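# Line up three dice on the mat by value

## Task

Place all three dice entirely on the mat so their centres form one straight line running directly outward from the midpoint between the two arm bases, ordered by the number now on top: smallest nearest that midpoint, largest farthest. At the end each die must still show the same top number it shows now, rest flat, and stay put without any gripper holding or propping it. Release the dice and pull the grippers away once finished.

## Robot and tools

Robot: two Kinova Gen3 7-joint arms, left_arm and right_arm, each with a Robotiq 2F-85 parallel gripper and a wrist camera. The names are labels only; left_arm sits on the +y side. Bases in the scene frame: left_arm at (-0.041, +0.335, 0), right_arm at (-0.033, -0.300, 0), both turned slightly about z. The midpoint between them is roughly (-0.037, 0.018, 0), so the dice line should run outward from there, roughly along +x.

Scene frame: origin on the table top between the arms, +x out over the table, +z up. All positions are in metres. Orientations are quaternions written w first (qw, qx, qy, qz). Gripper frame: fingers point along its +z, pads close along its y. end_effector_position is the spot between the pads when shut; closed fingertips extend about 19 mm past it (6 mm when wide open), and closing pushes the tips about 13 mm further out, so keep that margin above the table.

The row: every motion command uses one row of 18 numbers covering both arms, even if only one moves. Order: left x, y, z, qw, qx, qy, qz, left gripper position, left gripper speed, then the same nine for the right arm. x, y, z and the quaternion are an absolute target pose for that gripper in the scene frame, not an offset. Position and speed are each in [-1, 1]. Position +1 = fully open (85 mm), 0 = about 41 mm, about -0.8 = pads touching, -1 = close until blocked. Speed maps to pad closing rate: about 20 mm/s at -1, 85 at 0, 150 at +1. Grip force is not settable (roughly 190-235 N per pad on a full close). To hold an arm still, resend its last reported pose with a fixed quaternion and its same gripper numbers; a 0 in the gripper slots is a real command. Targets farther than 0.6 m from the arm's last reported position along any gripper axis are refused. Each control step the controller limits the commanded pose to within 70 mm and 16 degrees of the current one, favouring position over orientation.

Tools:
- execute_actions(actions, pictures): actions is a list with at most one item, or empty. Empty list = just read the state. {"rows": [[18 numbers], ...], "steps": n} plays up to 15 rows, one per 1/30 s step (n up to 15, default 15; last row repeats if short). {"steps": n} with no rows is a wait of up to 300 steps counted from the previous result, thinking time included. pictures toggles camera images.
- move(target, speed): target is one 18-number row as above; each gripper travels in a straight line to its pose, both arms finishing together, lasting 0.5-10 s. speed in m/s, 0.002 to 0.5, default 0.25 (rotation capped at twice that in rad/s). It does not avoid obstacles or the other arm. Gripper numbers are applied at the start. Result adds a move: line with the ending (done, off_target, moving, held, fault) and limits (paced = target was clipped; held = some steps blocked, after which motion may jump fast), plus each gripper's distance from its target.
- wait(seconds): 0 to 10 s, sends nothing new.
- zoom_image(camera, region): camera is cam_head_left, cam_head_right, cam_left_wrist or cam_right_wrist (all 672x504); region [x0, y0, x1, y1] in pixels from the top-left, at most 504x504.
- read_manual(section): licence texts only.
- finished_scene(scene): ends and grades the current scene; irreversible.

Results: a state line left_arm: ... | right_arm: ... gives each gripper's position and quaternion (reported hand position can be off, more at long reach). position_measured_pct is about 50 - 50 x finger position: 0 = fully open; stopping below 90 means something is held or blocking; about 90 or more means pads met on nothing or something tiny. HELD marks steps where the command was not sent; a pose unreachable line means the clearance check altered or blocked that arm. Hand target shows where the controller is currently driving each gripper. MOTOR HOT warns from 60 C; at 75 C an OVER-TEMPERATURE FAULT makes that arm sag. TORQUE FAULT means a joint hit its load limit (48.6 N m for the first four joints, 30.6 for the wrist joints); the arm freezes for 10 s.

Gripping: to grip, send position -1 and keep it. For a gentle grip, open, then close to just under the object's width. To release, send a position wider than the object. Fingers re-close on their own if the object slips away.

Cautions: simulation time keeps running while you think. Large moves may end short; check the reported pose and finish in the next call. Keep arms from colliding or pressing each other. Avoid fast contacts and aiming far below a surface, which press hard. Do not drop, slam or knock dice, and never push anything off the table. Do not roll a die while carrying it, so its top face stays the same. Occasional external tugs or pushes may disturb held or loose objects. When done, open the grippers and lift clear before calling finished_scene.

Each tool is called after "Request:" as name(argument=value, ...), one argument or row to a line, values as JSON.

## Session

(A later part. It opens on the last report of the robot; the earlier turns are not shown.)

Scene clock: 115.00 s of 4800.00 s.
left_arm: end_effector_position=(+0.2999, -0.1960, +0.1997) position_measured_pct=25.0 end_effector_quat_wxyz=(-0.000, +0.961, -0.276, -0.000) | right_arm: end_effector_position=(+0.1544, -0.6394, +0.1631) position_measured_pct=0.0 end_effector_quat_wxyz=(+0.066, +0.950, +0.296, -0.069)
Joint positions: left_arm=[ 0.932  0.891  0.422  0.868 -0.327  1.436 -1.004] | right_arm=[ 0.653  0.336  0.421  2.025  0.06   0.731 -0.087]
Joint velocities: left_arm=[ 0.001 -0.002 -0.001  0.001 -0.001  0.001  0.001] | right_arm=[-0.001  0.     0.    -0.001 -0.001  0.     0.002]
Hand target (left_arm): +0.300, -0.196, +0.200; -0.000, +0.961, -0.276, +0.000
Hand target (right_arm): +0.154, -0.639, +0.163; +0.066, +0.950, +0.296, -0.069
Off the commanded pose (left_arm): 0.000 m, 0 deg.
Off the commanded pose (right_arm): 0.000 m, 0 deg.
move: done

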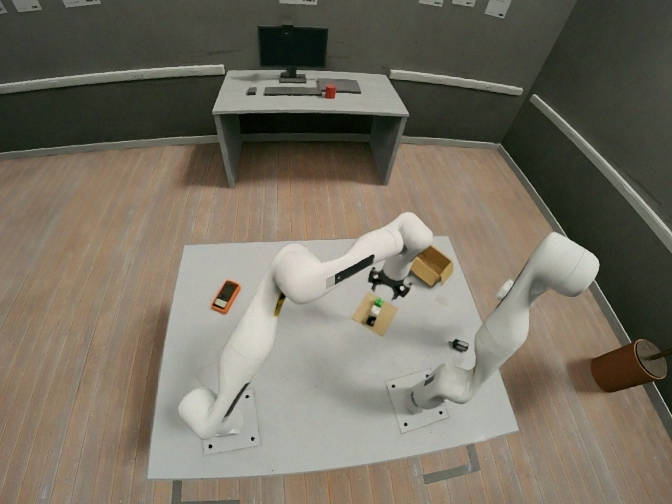

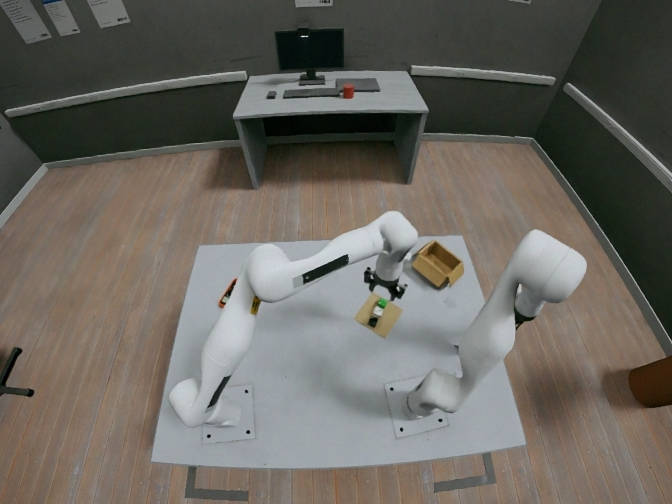

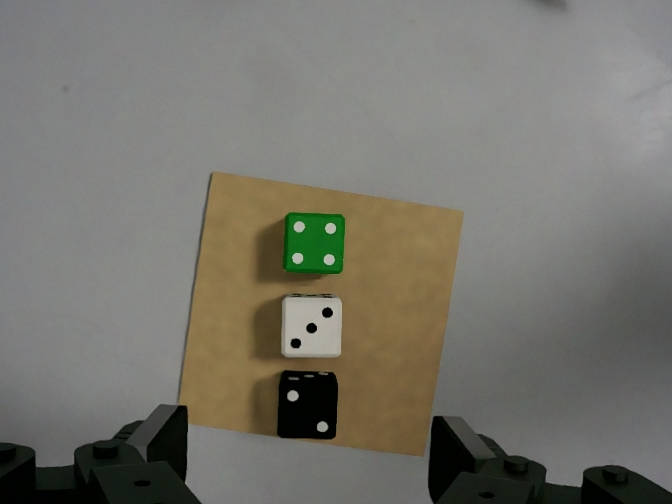

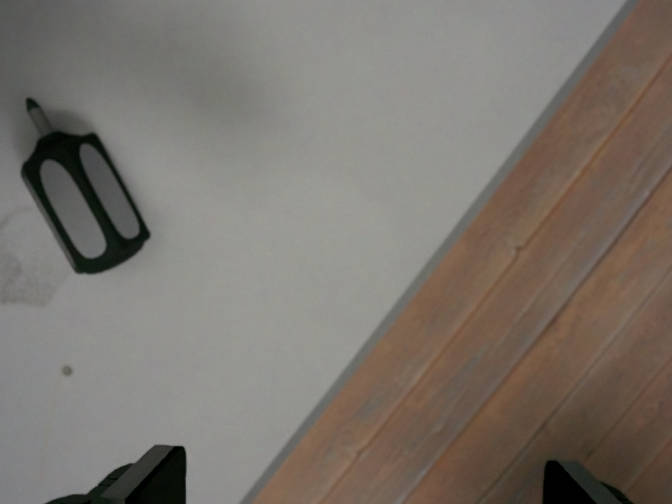

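Request:
move(
  target=[0.279,-0.183,0.07,0,0.961,-0.276,0,0.5,0,0.1544,-0.6394,0.1631,0.066,0.950,0.296,-0.069,1,0],
  speed=0.12,
)

Request:
move(
  target=[0.279,-0.183,0.025,0,0.961,-0.276,0,0.5,0,0.1544,-0.6394,0.1631,0.066,0.950,0.296,-0.069,1,0],
  speed=0.05,
)

Request:
move(
  target=[0.279,-0.183,0.025,0,0.961,-0.276,0,-1,0.5,0.1544,-0.6394,0.1631,0.066,0.950,0.296,-0.069,1,0],
)

Request:
move(
  target=[0.2815,-0.1845,0.032,0,0.961,-0.276,0,-1,0.5,0.1544,-0.6394,0.1631,0.066,0.950,0.296,-0.069,1,0],
  speed=0.03,
)

Request:
move(
  target=[0.284,-0.186,0.027,0,0.961,-0.276,0,-1,0.5,0.1544,-0.6394,0.1631,0.066,0.950,0.296,-0.069,1,0],
  speed=0.03,
)

Request:
move(
  target=[0.284,-0.186,0.027,0,0.961,-0.276,0,0.5,0,0.1544,-0.6394,0.1631,0.066,0.950,0.296,-0.069,1,0],
)

Request:
move(
  target=[0.30,-0.196,0.20,0,0.961,-0.276,0,0.5,0,0.1544,-0.6394,0.1631,0.066,0.950,0.296,-0.069,1,0],
  speed=0.1,
)

Scene clock: 123.47 s of 4800.00 s.
left_arm: end_effector_position=(+0.2791, -0.1828, +0.0701) position_measured_pct=25.0 end_effector_quat_wxyz=(-0.000, +0.961, -0.275, +0.000) | right_arm: end_effector_position=(+0.1544, -0.6394, +0.1631) position_measured_pct=0.0 end_effector_quat_wxyz=(+0.066, +0.950, +0.296, -0.069)
Joint positions: left_arm=[ 0.923  0.955  0.386  1.178 -0.358  1.073 -0.926] | right_arm=[ 0.653  0.336  0.421  2.025  0.06   0.731 -0.087]
Joint velocities: left_arm=[-0.    -0.     0.001  0.001 -0.001 -0.    -0.   ] | right_arm=[-0.001 -0.    -0.001  0.001  0.001 -0.    -0.   ]
Hand target (left_arm): +0.279, -0.183, +0.070; -0.000, +0.961, -0.276, +0.000
Hand target (right_arm): +0.154, -0.639, +0.163; +0.066, +0.950, +0.296, -0.069
Off the commanded pose (left_arm): 0.000 m, 0 deg.
Off the commanded pose (right_arm): 0.000 m, 0 deg.
After step 90, 4.07 s passed at rest.
move: done

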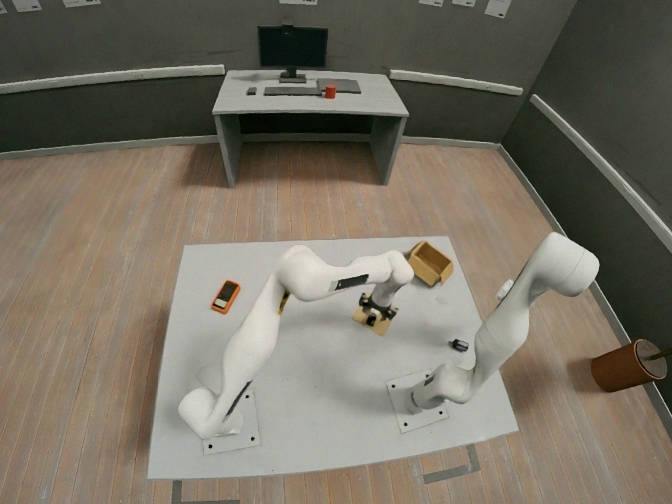

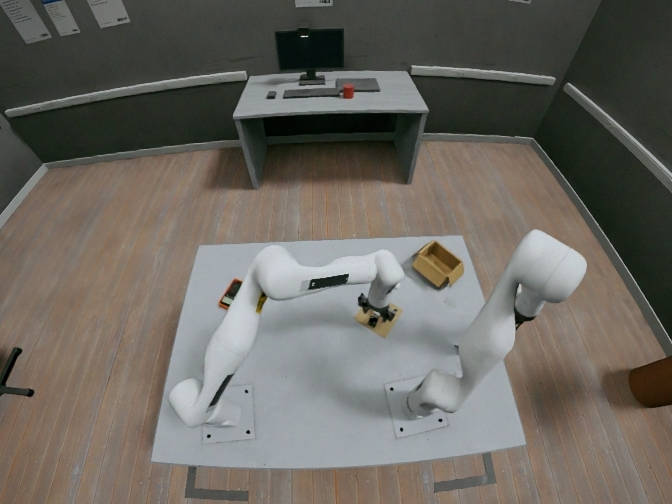

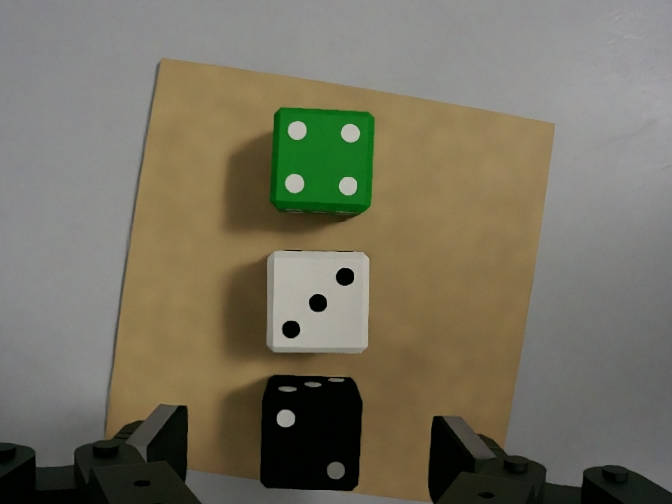

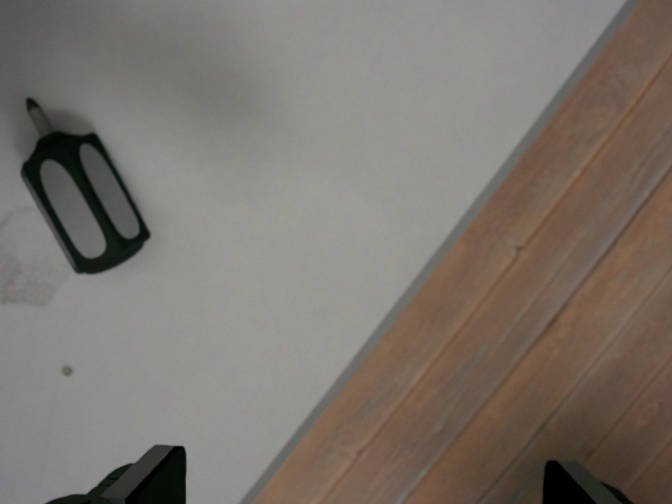

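Scene clock: 124.60 s of 4800.00 s.
left_arm: end_effector_position=(+0.2791, -0.1830, +0.0251) position_measured_pct=25.0 end_effector_quat_wxyz=(-0.000, +0.961, -0.276, +0.000) | right_arm: end_effector_position=(+0.1544, -0.6394, +0.1631) position_measured_pct=0.0 end_effector_quat_wxyz=(+0.066, +0.950, +0.296, -0.069)
Joint positions: left_arm=[ 0.93   1.017  0.368  1.205 -0.376  0.985 -0.913] | right_arm=[ 0.653  0.336  0.421  2.025  0.06   0.731 -0.087]
Joint velocities: left_arm=[-0.001  0.002 -0.    -0.001  0.     0.001 -0.001] | right_arm=[ 0.     0.002  0.    -0.001 -0.001 -0.    -0.001]
Hand target (left_arm): +0.279, -0.183, +0.025; -0.000, +0.961, -0.276, +0.000
Hand target (right_arm): +0.154, -0.639, +0.163; +0.066, +0.950, +0.296, -0.069
Off the commanded pose (left_arm): 0.000 m, 0 deg.
Off the commanded pose (right_arm): 0.000 m, 0 deg.
move: done

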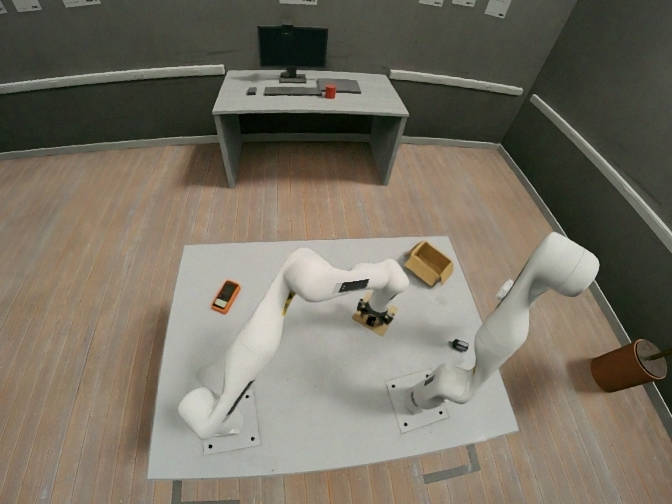

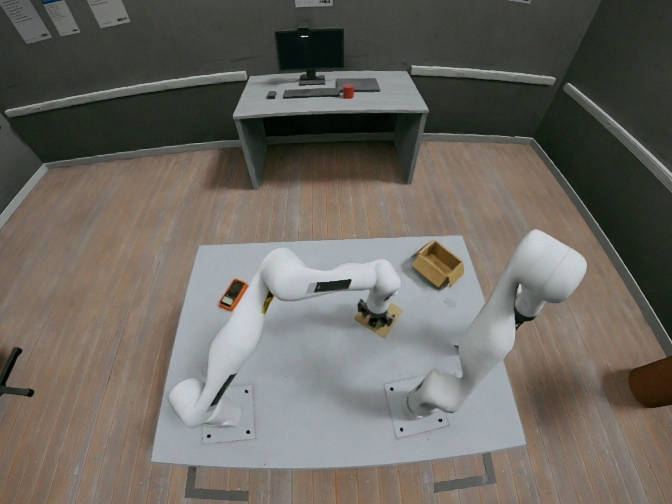

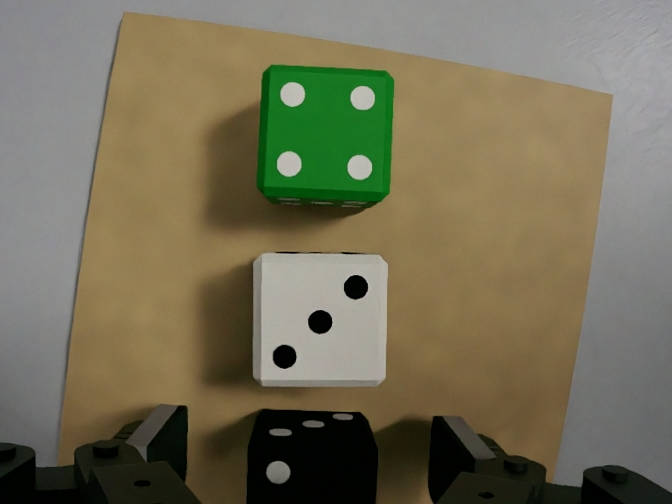

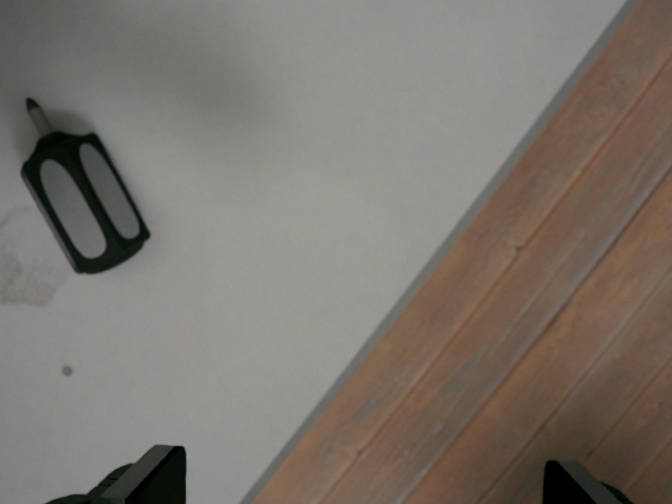

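Scene clock: 125.30 s of 4800.00 s.
left_arm: end_effector_position=(+0.2792, -0.1832, +0.0255) position_measured_pct=63.5 end_effector_quat_wxyz=(+0.000, +0.961, -0.276, +0.000) | right_arm: end_effector_position=(+0.1544, -0.6394, +0.1631) position_measured_pct=0.0 end_effector_quat_wxyz=(+0.066, +0.950, +0.296, -0.069)
Joint positions: left_arm=[ 0.93   1.016  0.368  1.205 -0.376  0.985 -0.913] | right_arm=[ 0.653  0.336  0.421  2.025  0.06   0.731 -0.087]
Joint velocities: left_arm=[ 0.001  0.001 -0.001 -0.     0.001 -0.     0.   ] | right_arm=[ 0.     0.    -0.     0.001  0.    -0.    -0.001]
Hand target (left_arm): +0.279, -0.183, +0.025; -0.000, +0.961, -0.276, +0.000
Hand target (right_arm): +0.154, -0.639, +0.163; +0.066, +0.950, +0.296, -0.069
Off the commanded pose (left_arm): 0.001 m, 0 deg.
Off the commanded pose (right_arm): 0.000 m, 0 deg.
move: done

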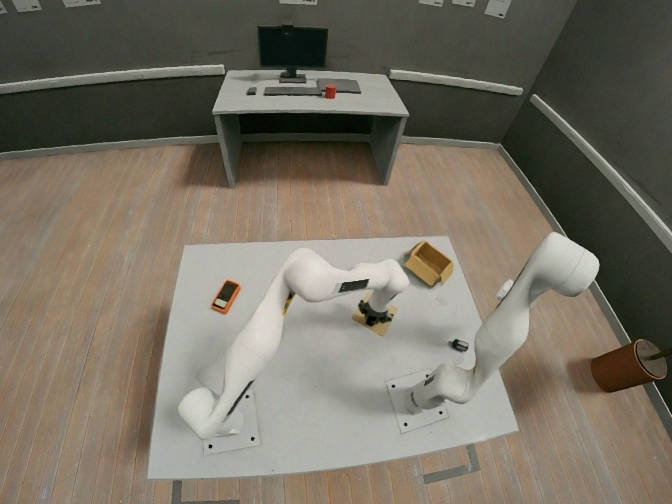

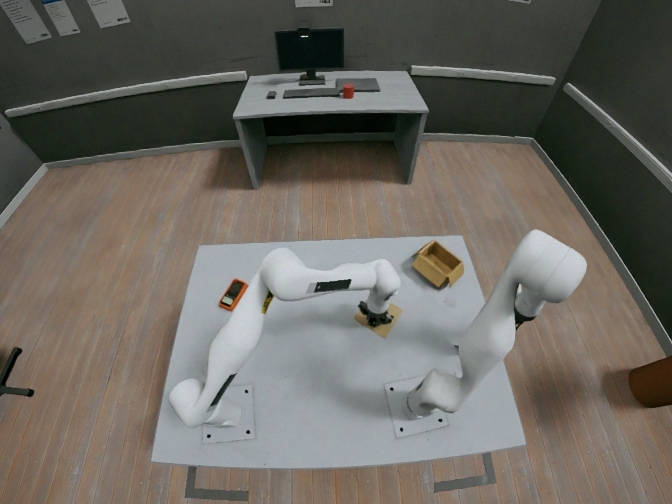

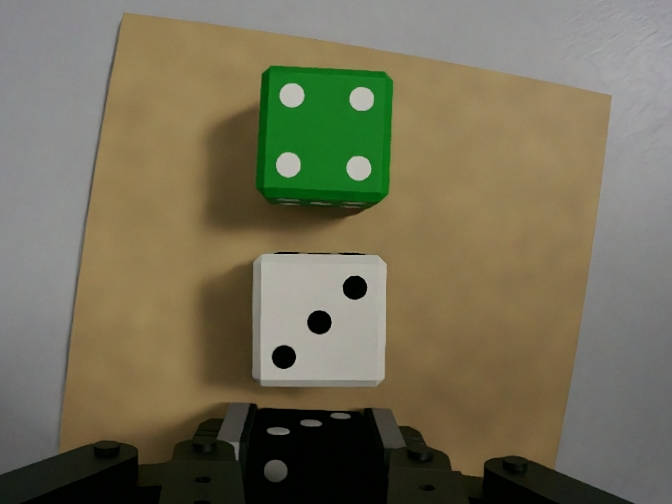

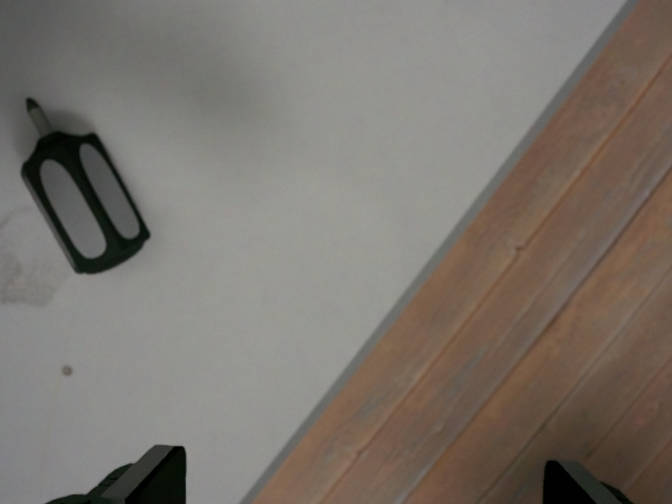

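Scene clock: 126.00 s of 4800.00 s.
left_arm: end_effector_position=(+0.2815, -0.1845, +0.0320) position_measured_pct=63.5 end_effector_quat_wxyz=(+0.000, +0.961, -0.276, -0.000) | right_arm: end_effector_position=(+0.1544, -0.6394, +0.1631) position_measured_pct=0.0 end_effector_quat_wxyz=(+0.066, +0.950, +0.296, -0.069)
Joint positions: left_arm=[ 0.928  1.012  0.372  1.189 -0.373  1.005 -0.919] | right_arm=[ 0.653  0.336  0.421  2.025  0.06   0.731 -0.087]
Joint velocities: left_arm=[-0.001  0.001  0.001 -0.    -0.001 -0.001  0.   ] | right_arm=[-0.    -0.    -0.    -0.    -0.001 -0.    -0.   ]
Hand target (left_arm): +0.281, -0.185, +0.032; +0.000, +0.961, -0.276, -0.000
Hand target (right_arm): +0.154, -0.639, +0.163; +0.066, +0.950, +0.296, -0.069
Off the commanded pose (left_arm): 0.000 m, 0 deg.
Off the commanded pose (right_arm): 0.000 m, 0 deg.
move: done

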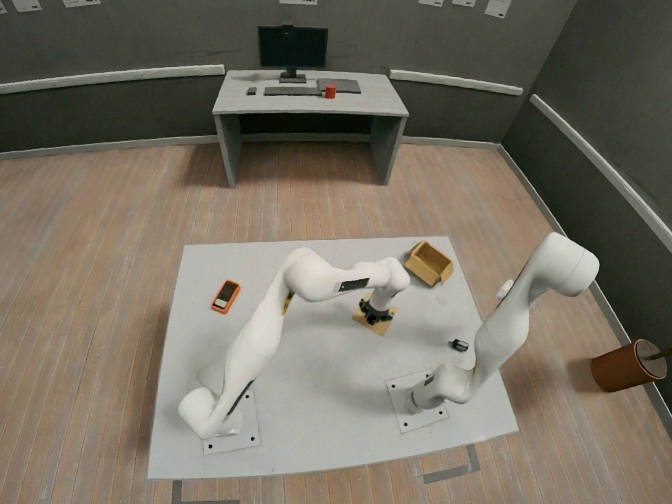

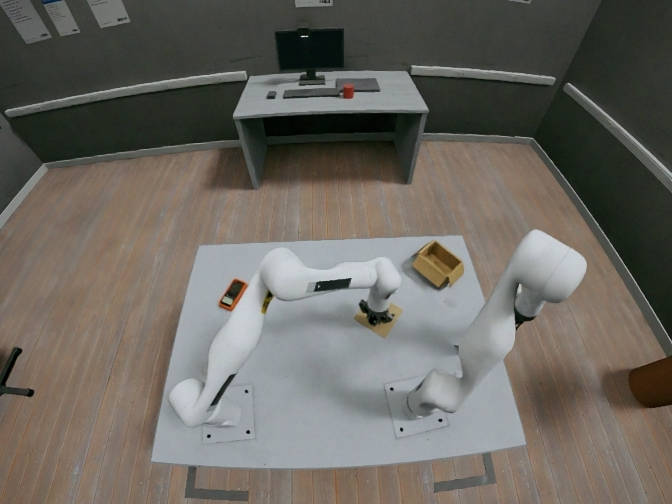

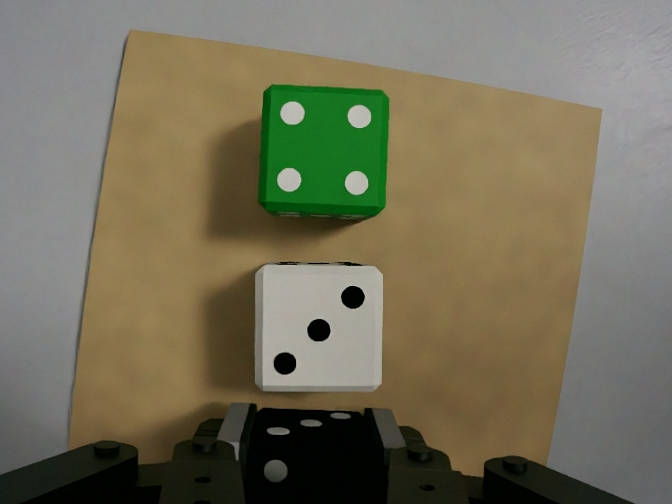

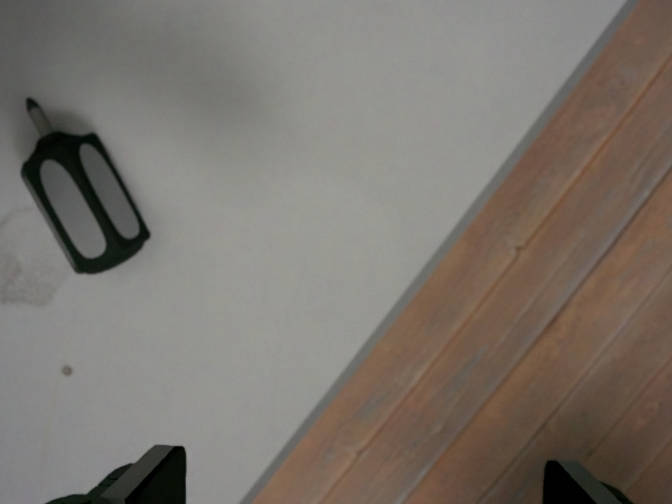

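Scene clock: 126.70 s of 4800.00 s.
left_arm: end_effector_position=(+0.2840, -0.1860, +0.0271) position_measured_pct=63.5 end_effector_quat_wxyz=(+0.000, +0.961, -0.276, +0.000) | right_arm: end_effector_position=(+0.1544, -0.6394, +0.1631) position_measured_pct=0.0 end_effector_quat_wxyz=(+0.066, +0.950, +0.296, -0.069)
Joint positions: left_arm=[ 0.928  1.025  0.37   1.178 -0.375  1.003 -0.922] | right_arm=[ 0.653  0.336  0.421  2.025  0.06   0.731 -0.087]
Joint velocities: left_arm=[-0.001  0.001 -0.    -0.     0.001 -0.    -0.   ] | right_arm=[-0.    -0.001 -0.001 -0.     0.001  0.     0.   ]
Hand target (left_arm): +0.284, -0.186, +0.027; +0.000, +0.961, -0.276, -0.000
Hand target (right_arm): +0.154, -0.639, +0.163; +0.066, +0.950, +0.296, -0.069
Off the commanded pose (left_arm): 0.000 m, 0 deg.
Off the commanded pose (right_arm): 0.000 m, 0 deg.
move: done

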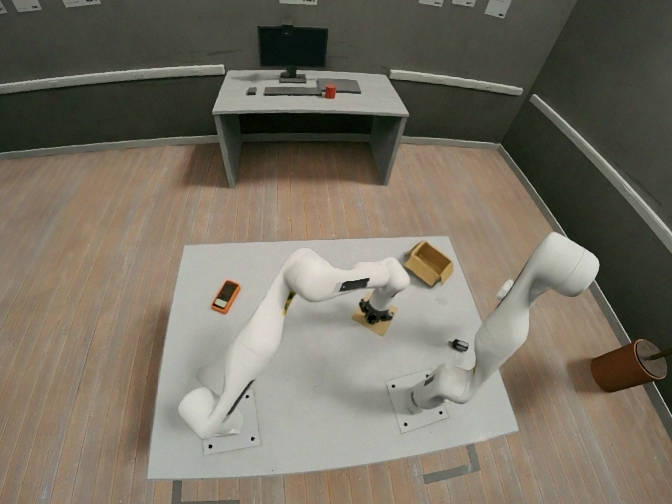

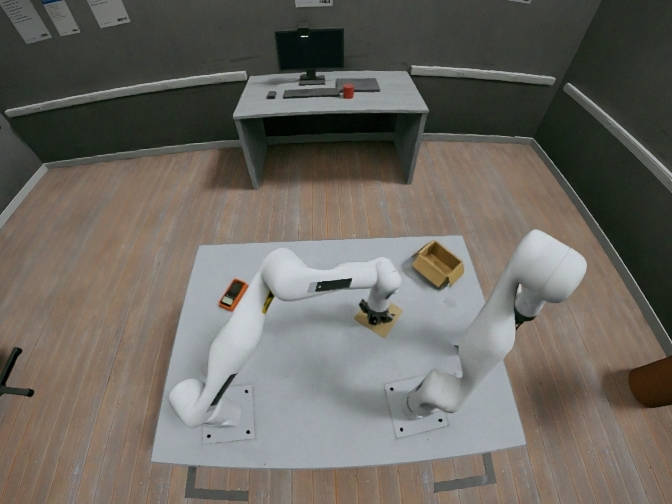

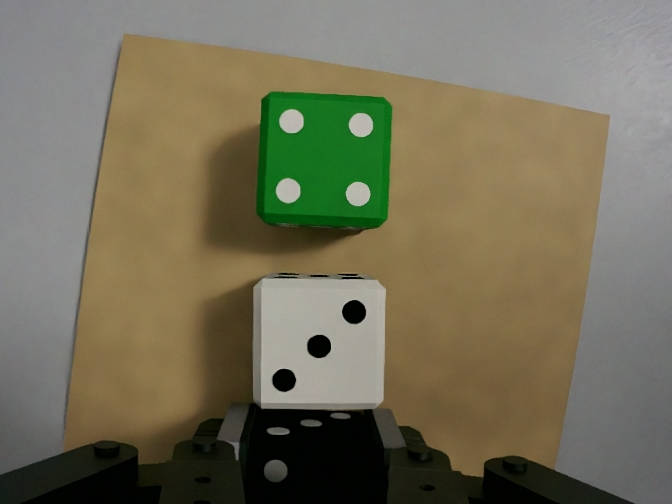

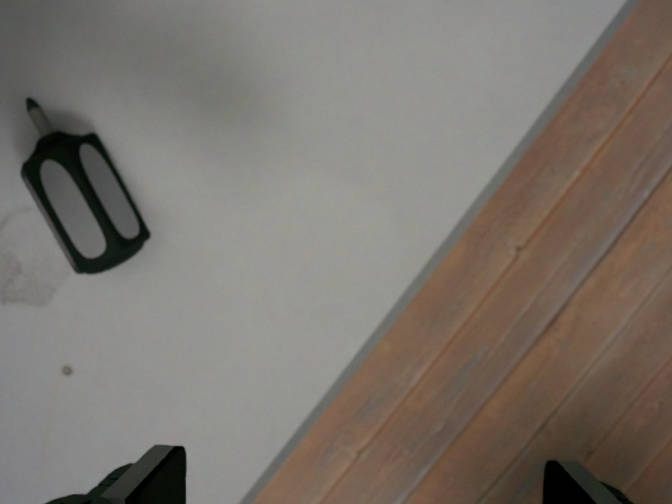

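Scene clock: 127.50 s of 4800.00 s.
left_arm: end_effector_position=(+0.2840, -0.1860, +0.0270) position_measured_pct=25.0 end_effector_quat_wxyz=(+0.000, +0.961, -0.276, +0.000) | right_arm: end_effector_position=(+0.1544, -0.6394, +0.1631) position_measured_pct=0.0 end_effector_quat_wxyz=(+0.066, +0.950, +0.296, -0.069)
Joint positions: left_arm=[ 0.928  1.025  0.37   1.178 -0.375  1.003 -0.922] | right_arm=[ 0.653  0.336  0.421  2.025  0.06   0.731 -0.087]
Joint velocities: left_arm=[-0.001 -0.     0.002 -0.001 -0.001 -0.001 -0.   ] | right_arm=[-0.    -0.    -0.001 -0.     0.    -0.    -0.001]
Hand target (left_arm): +0.284, -0.186, +0.027; -0.000, +0.961, -0.276, -0.000
Hand target (right_arm): +0.154, -0.639, +0.163; +0.066, +0.950, +0.296, -0.069
Off the commanded pose (left_arm): 0.000 m, 0 deg.
Off the commanded pose (right_arm): 0.000 m, 0 deg.
move: done

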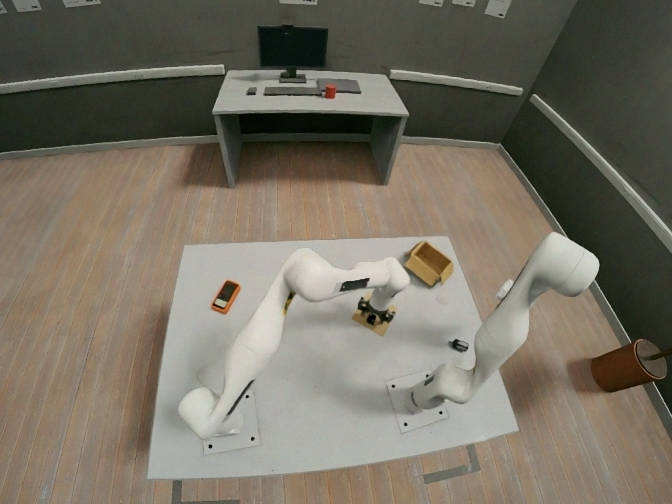

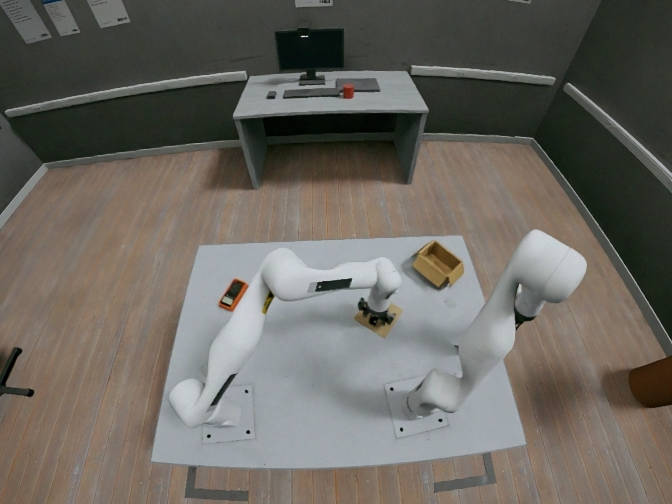

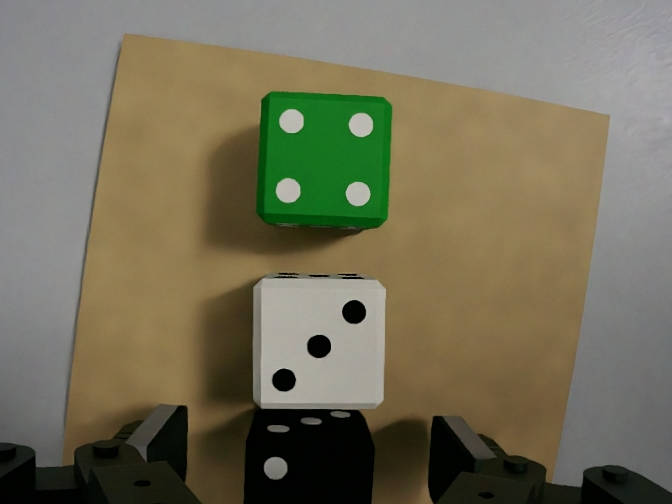

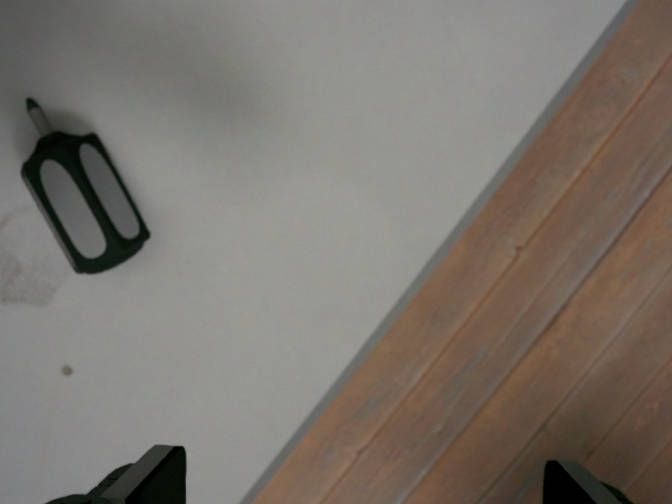

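Scene clock: 129.57 s of 4800.00 s.
left_arm: end_effector_position=(+0.2999, -0.1962, +0.2000) position_measured_pct=25.0 end_effector_quat_wxyz=(+0.000, +0.961, -0.277, -0.000) | right_arm: end_effector_position=(+0.1544, -0.6394, +0.1631) position_measured_pct=0.0 end_effector_quat_wxyz=(+0.066, +0.950, +0.296, -0.069)
Joint positions: left_arm=[ 0.932  0.891  0.423  0.868 -0.327  1.436 -1.005] | right_arm=[ 0.653  0.336  0.421  2.025  0.06   0.731 -0.087]
Joint velocities: left_arm=[ 0.001  0.003 -0.001 -0.002  0.001 -0.    -0.001] | right_arm=[-0.001 -0.    -0.     0.     0.001 -0.    -0.001]
Hand target (left_arm): +0.300, -0.196, +0.200; +0.000, +0.961, -0.277, -0.000
Hand target (right_arm): +0.154, -0.639, +0.163; +0.066, +0.950, +0.296, -0.069
Off the commanded pose (left_arm): 0.000 m, 0 deg.
Off the commanded pose (right_arm): 0.000 m, 0 deg.
move: done

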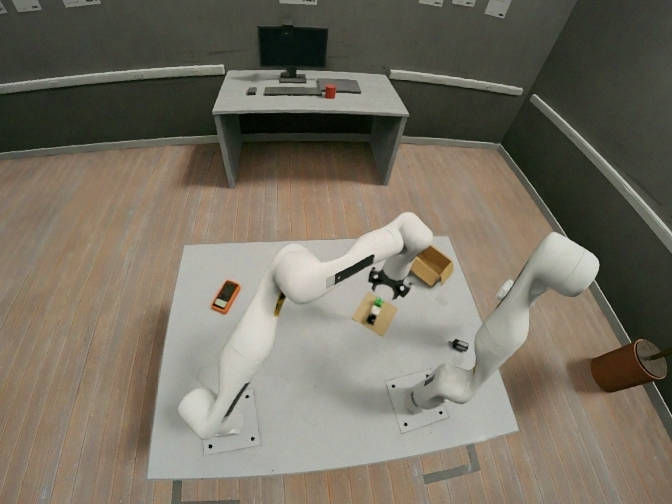

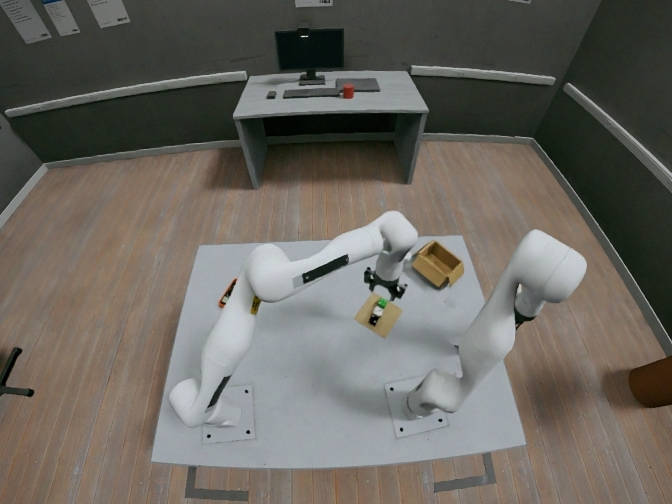

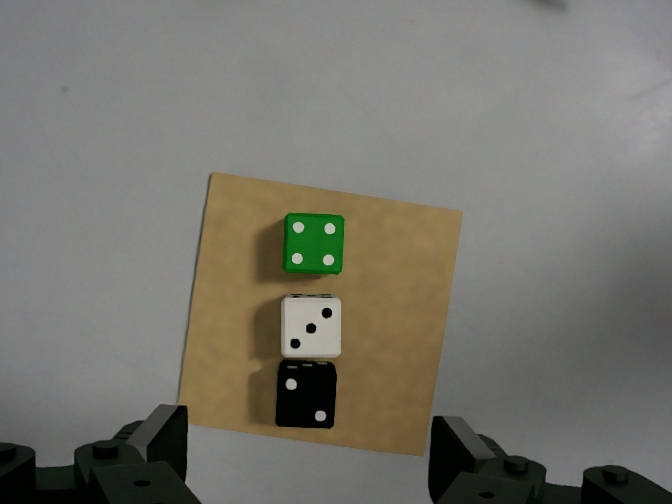

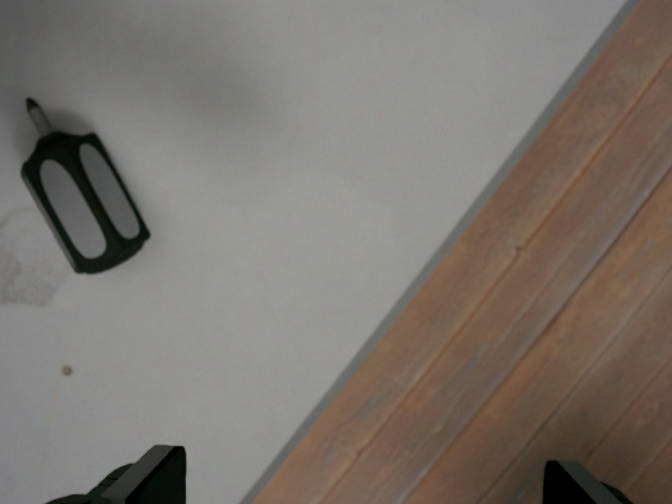

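Good. Move clear and finish.

Request:
move(
  target=[0.15,0.15,0.25,0,1,0,0,1,0,0.1544,-0.6394,0.1631,0.066,0.950,0.296,-0.069,1,0],
)

Request:
finished_scene(
  scene=1,
)

Scene clock: 135.83 s of 4800.00 s.
left_arm: end_effector_position=(+0.1485, +0.1491, +0.2493) position_measured_pct=0.0 end_effector_quat_wxyz=(+0.001, +1.000, +0.001, -0.001) | right_arm: end_effector_position=(+0.1544, -0.6394, +0.1631) position_measured_pct=0.0 end_effector_quat_wxyz=(+0.066, +0.950, +0.296, -0.069)
Joint positions: left_arm=[ 0.508 -0.045  0.286  2.092  0.017  1.094 -0.91 ] | right_arm=[ 0.653  0.336  0.421  2.025  0.06   0.731 -0.087]
Joint velocities: left_arm=[-0.002 -0.01  -0.003  0.001  0.     0.     0.001] | right_arm=[ 0.001  0.001  0.    -0.001  0.001 -0.     0.   ]
Hand target (left_arm): +0.149, +0.149, +0.250; +0.001, +1.000, +0.001, -0.000
Hand target (right_arm): +0.154, -0.639, +0.163; +0.066, +0.950, +0.296, -0.069
Off the commanded pose (left_arm): 0.002 m, 0 deg.
Off the commanded pose (right_arm): 0.000 m, 0 deg.
After step 90, 1.27 s passed at rest.
move: done

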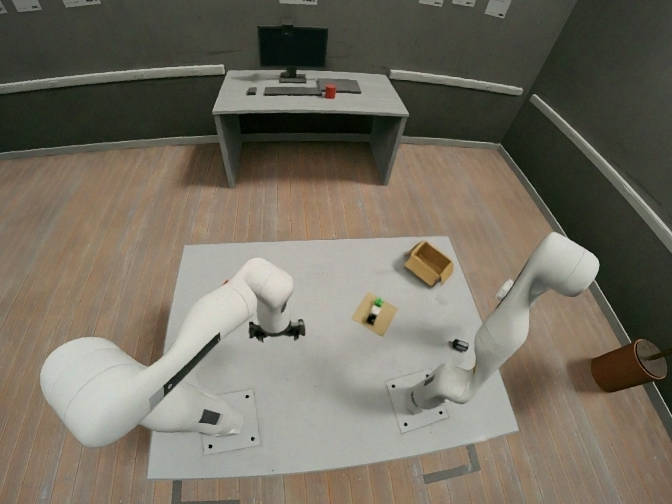

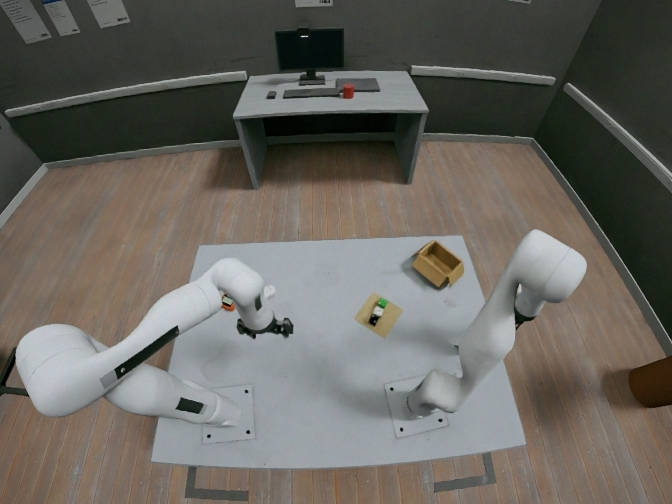

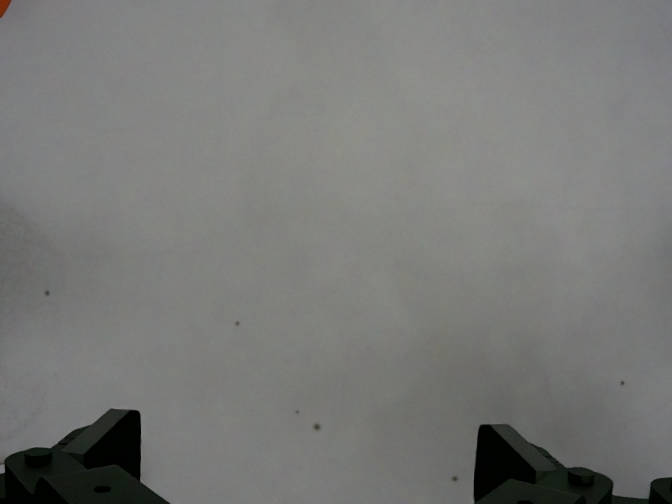

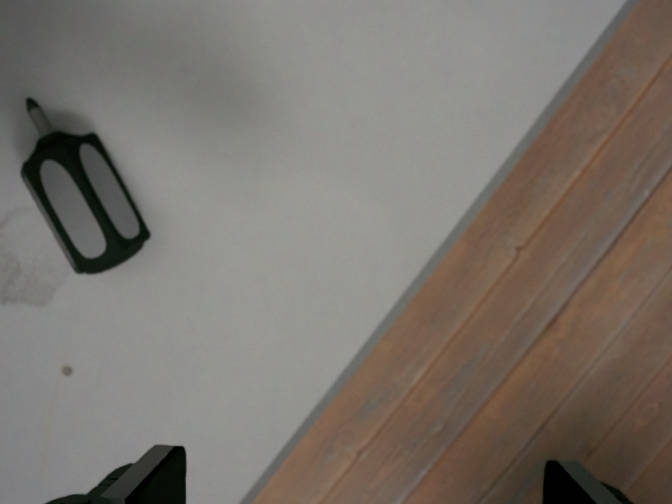

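The scene is finished: the task was done.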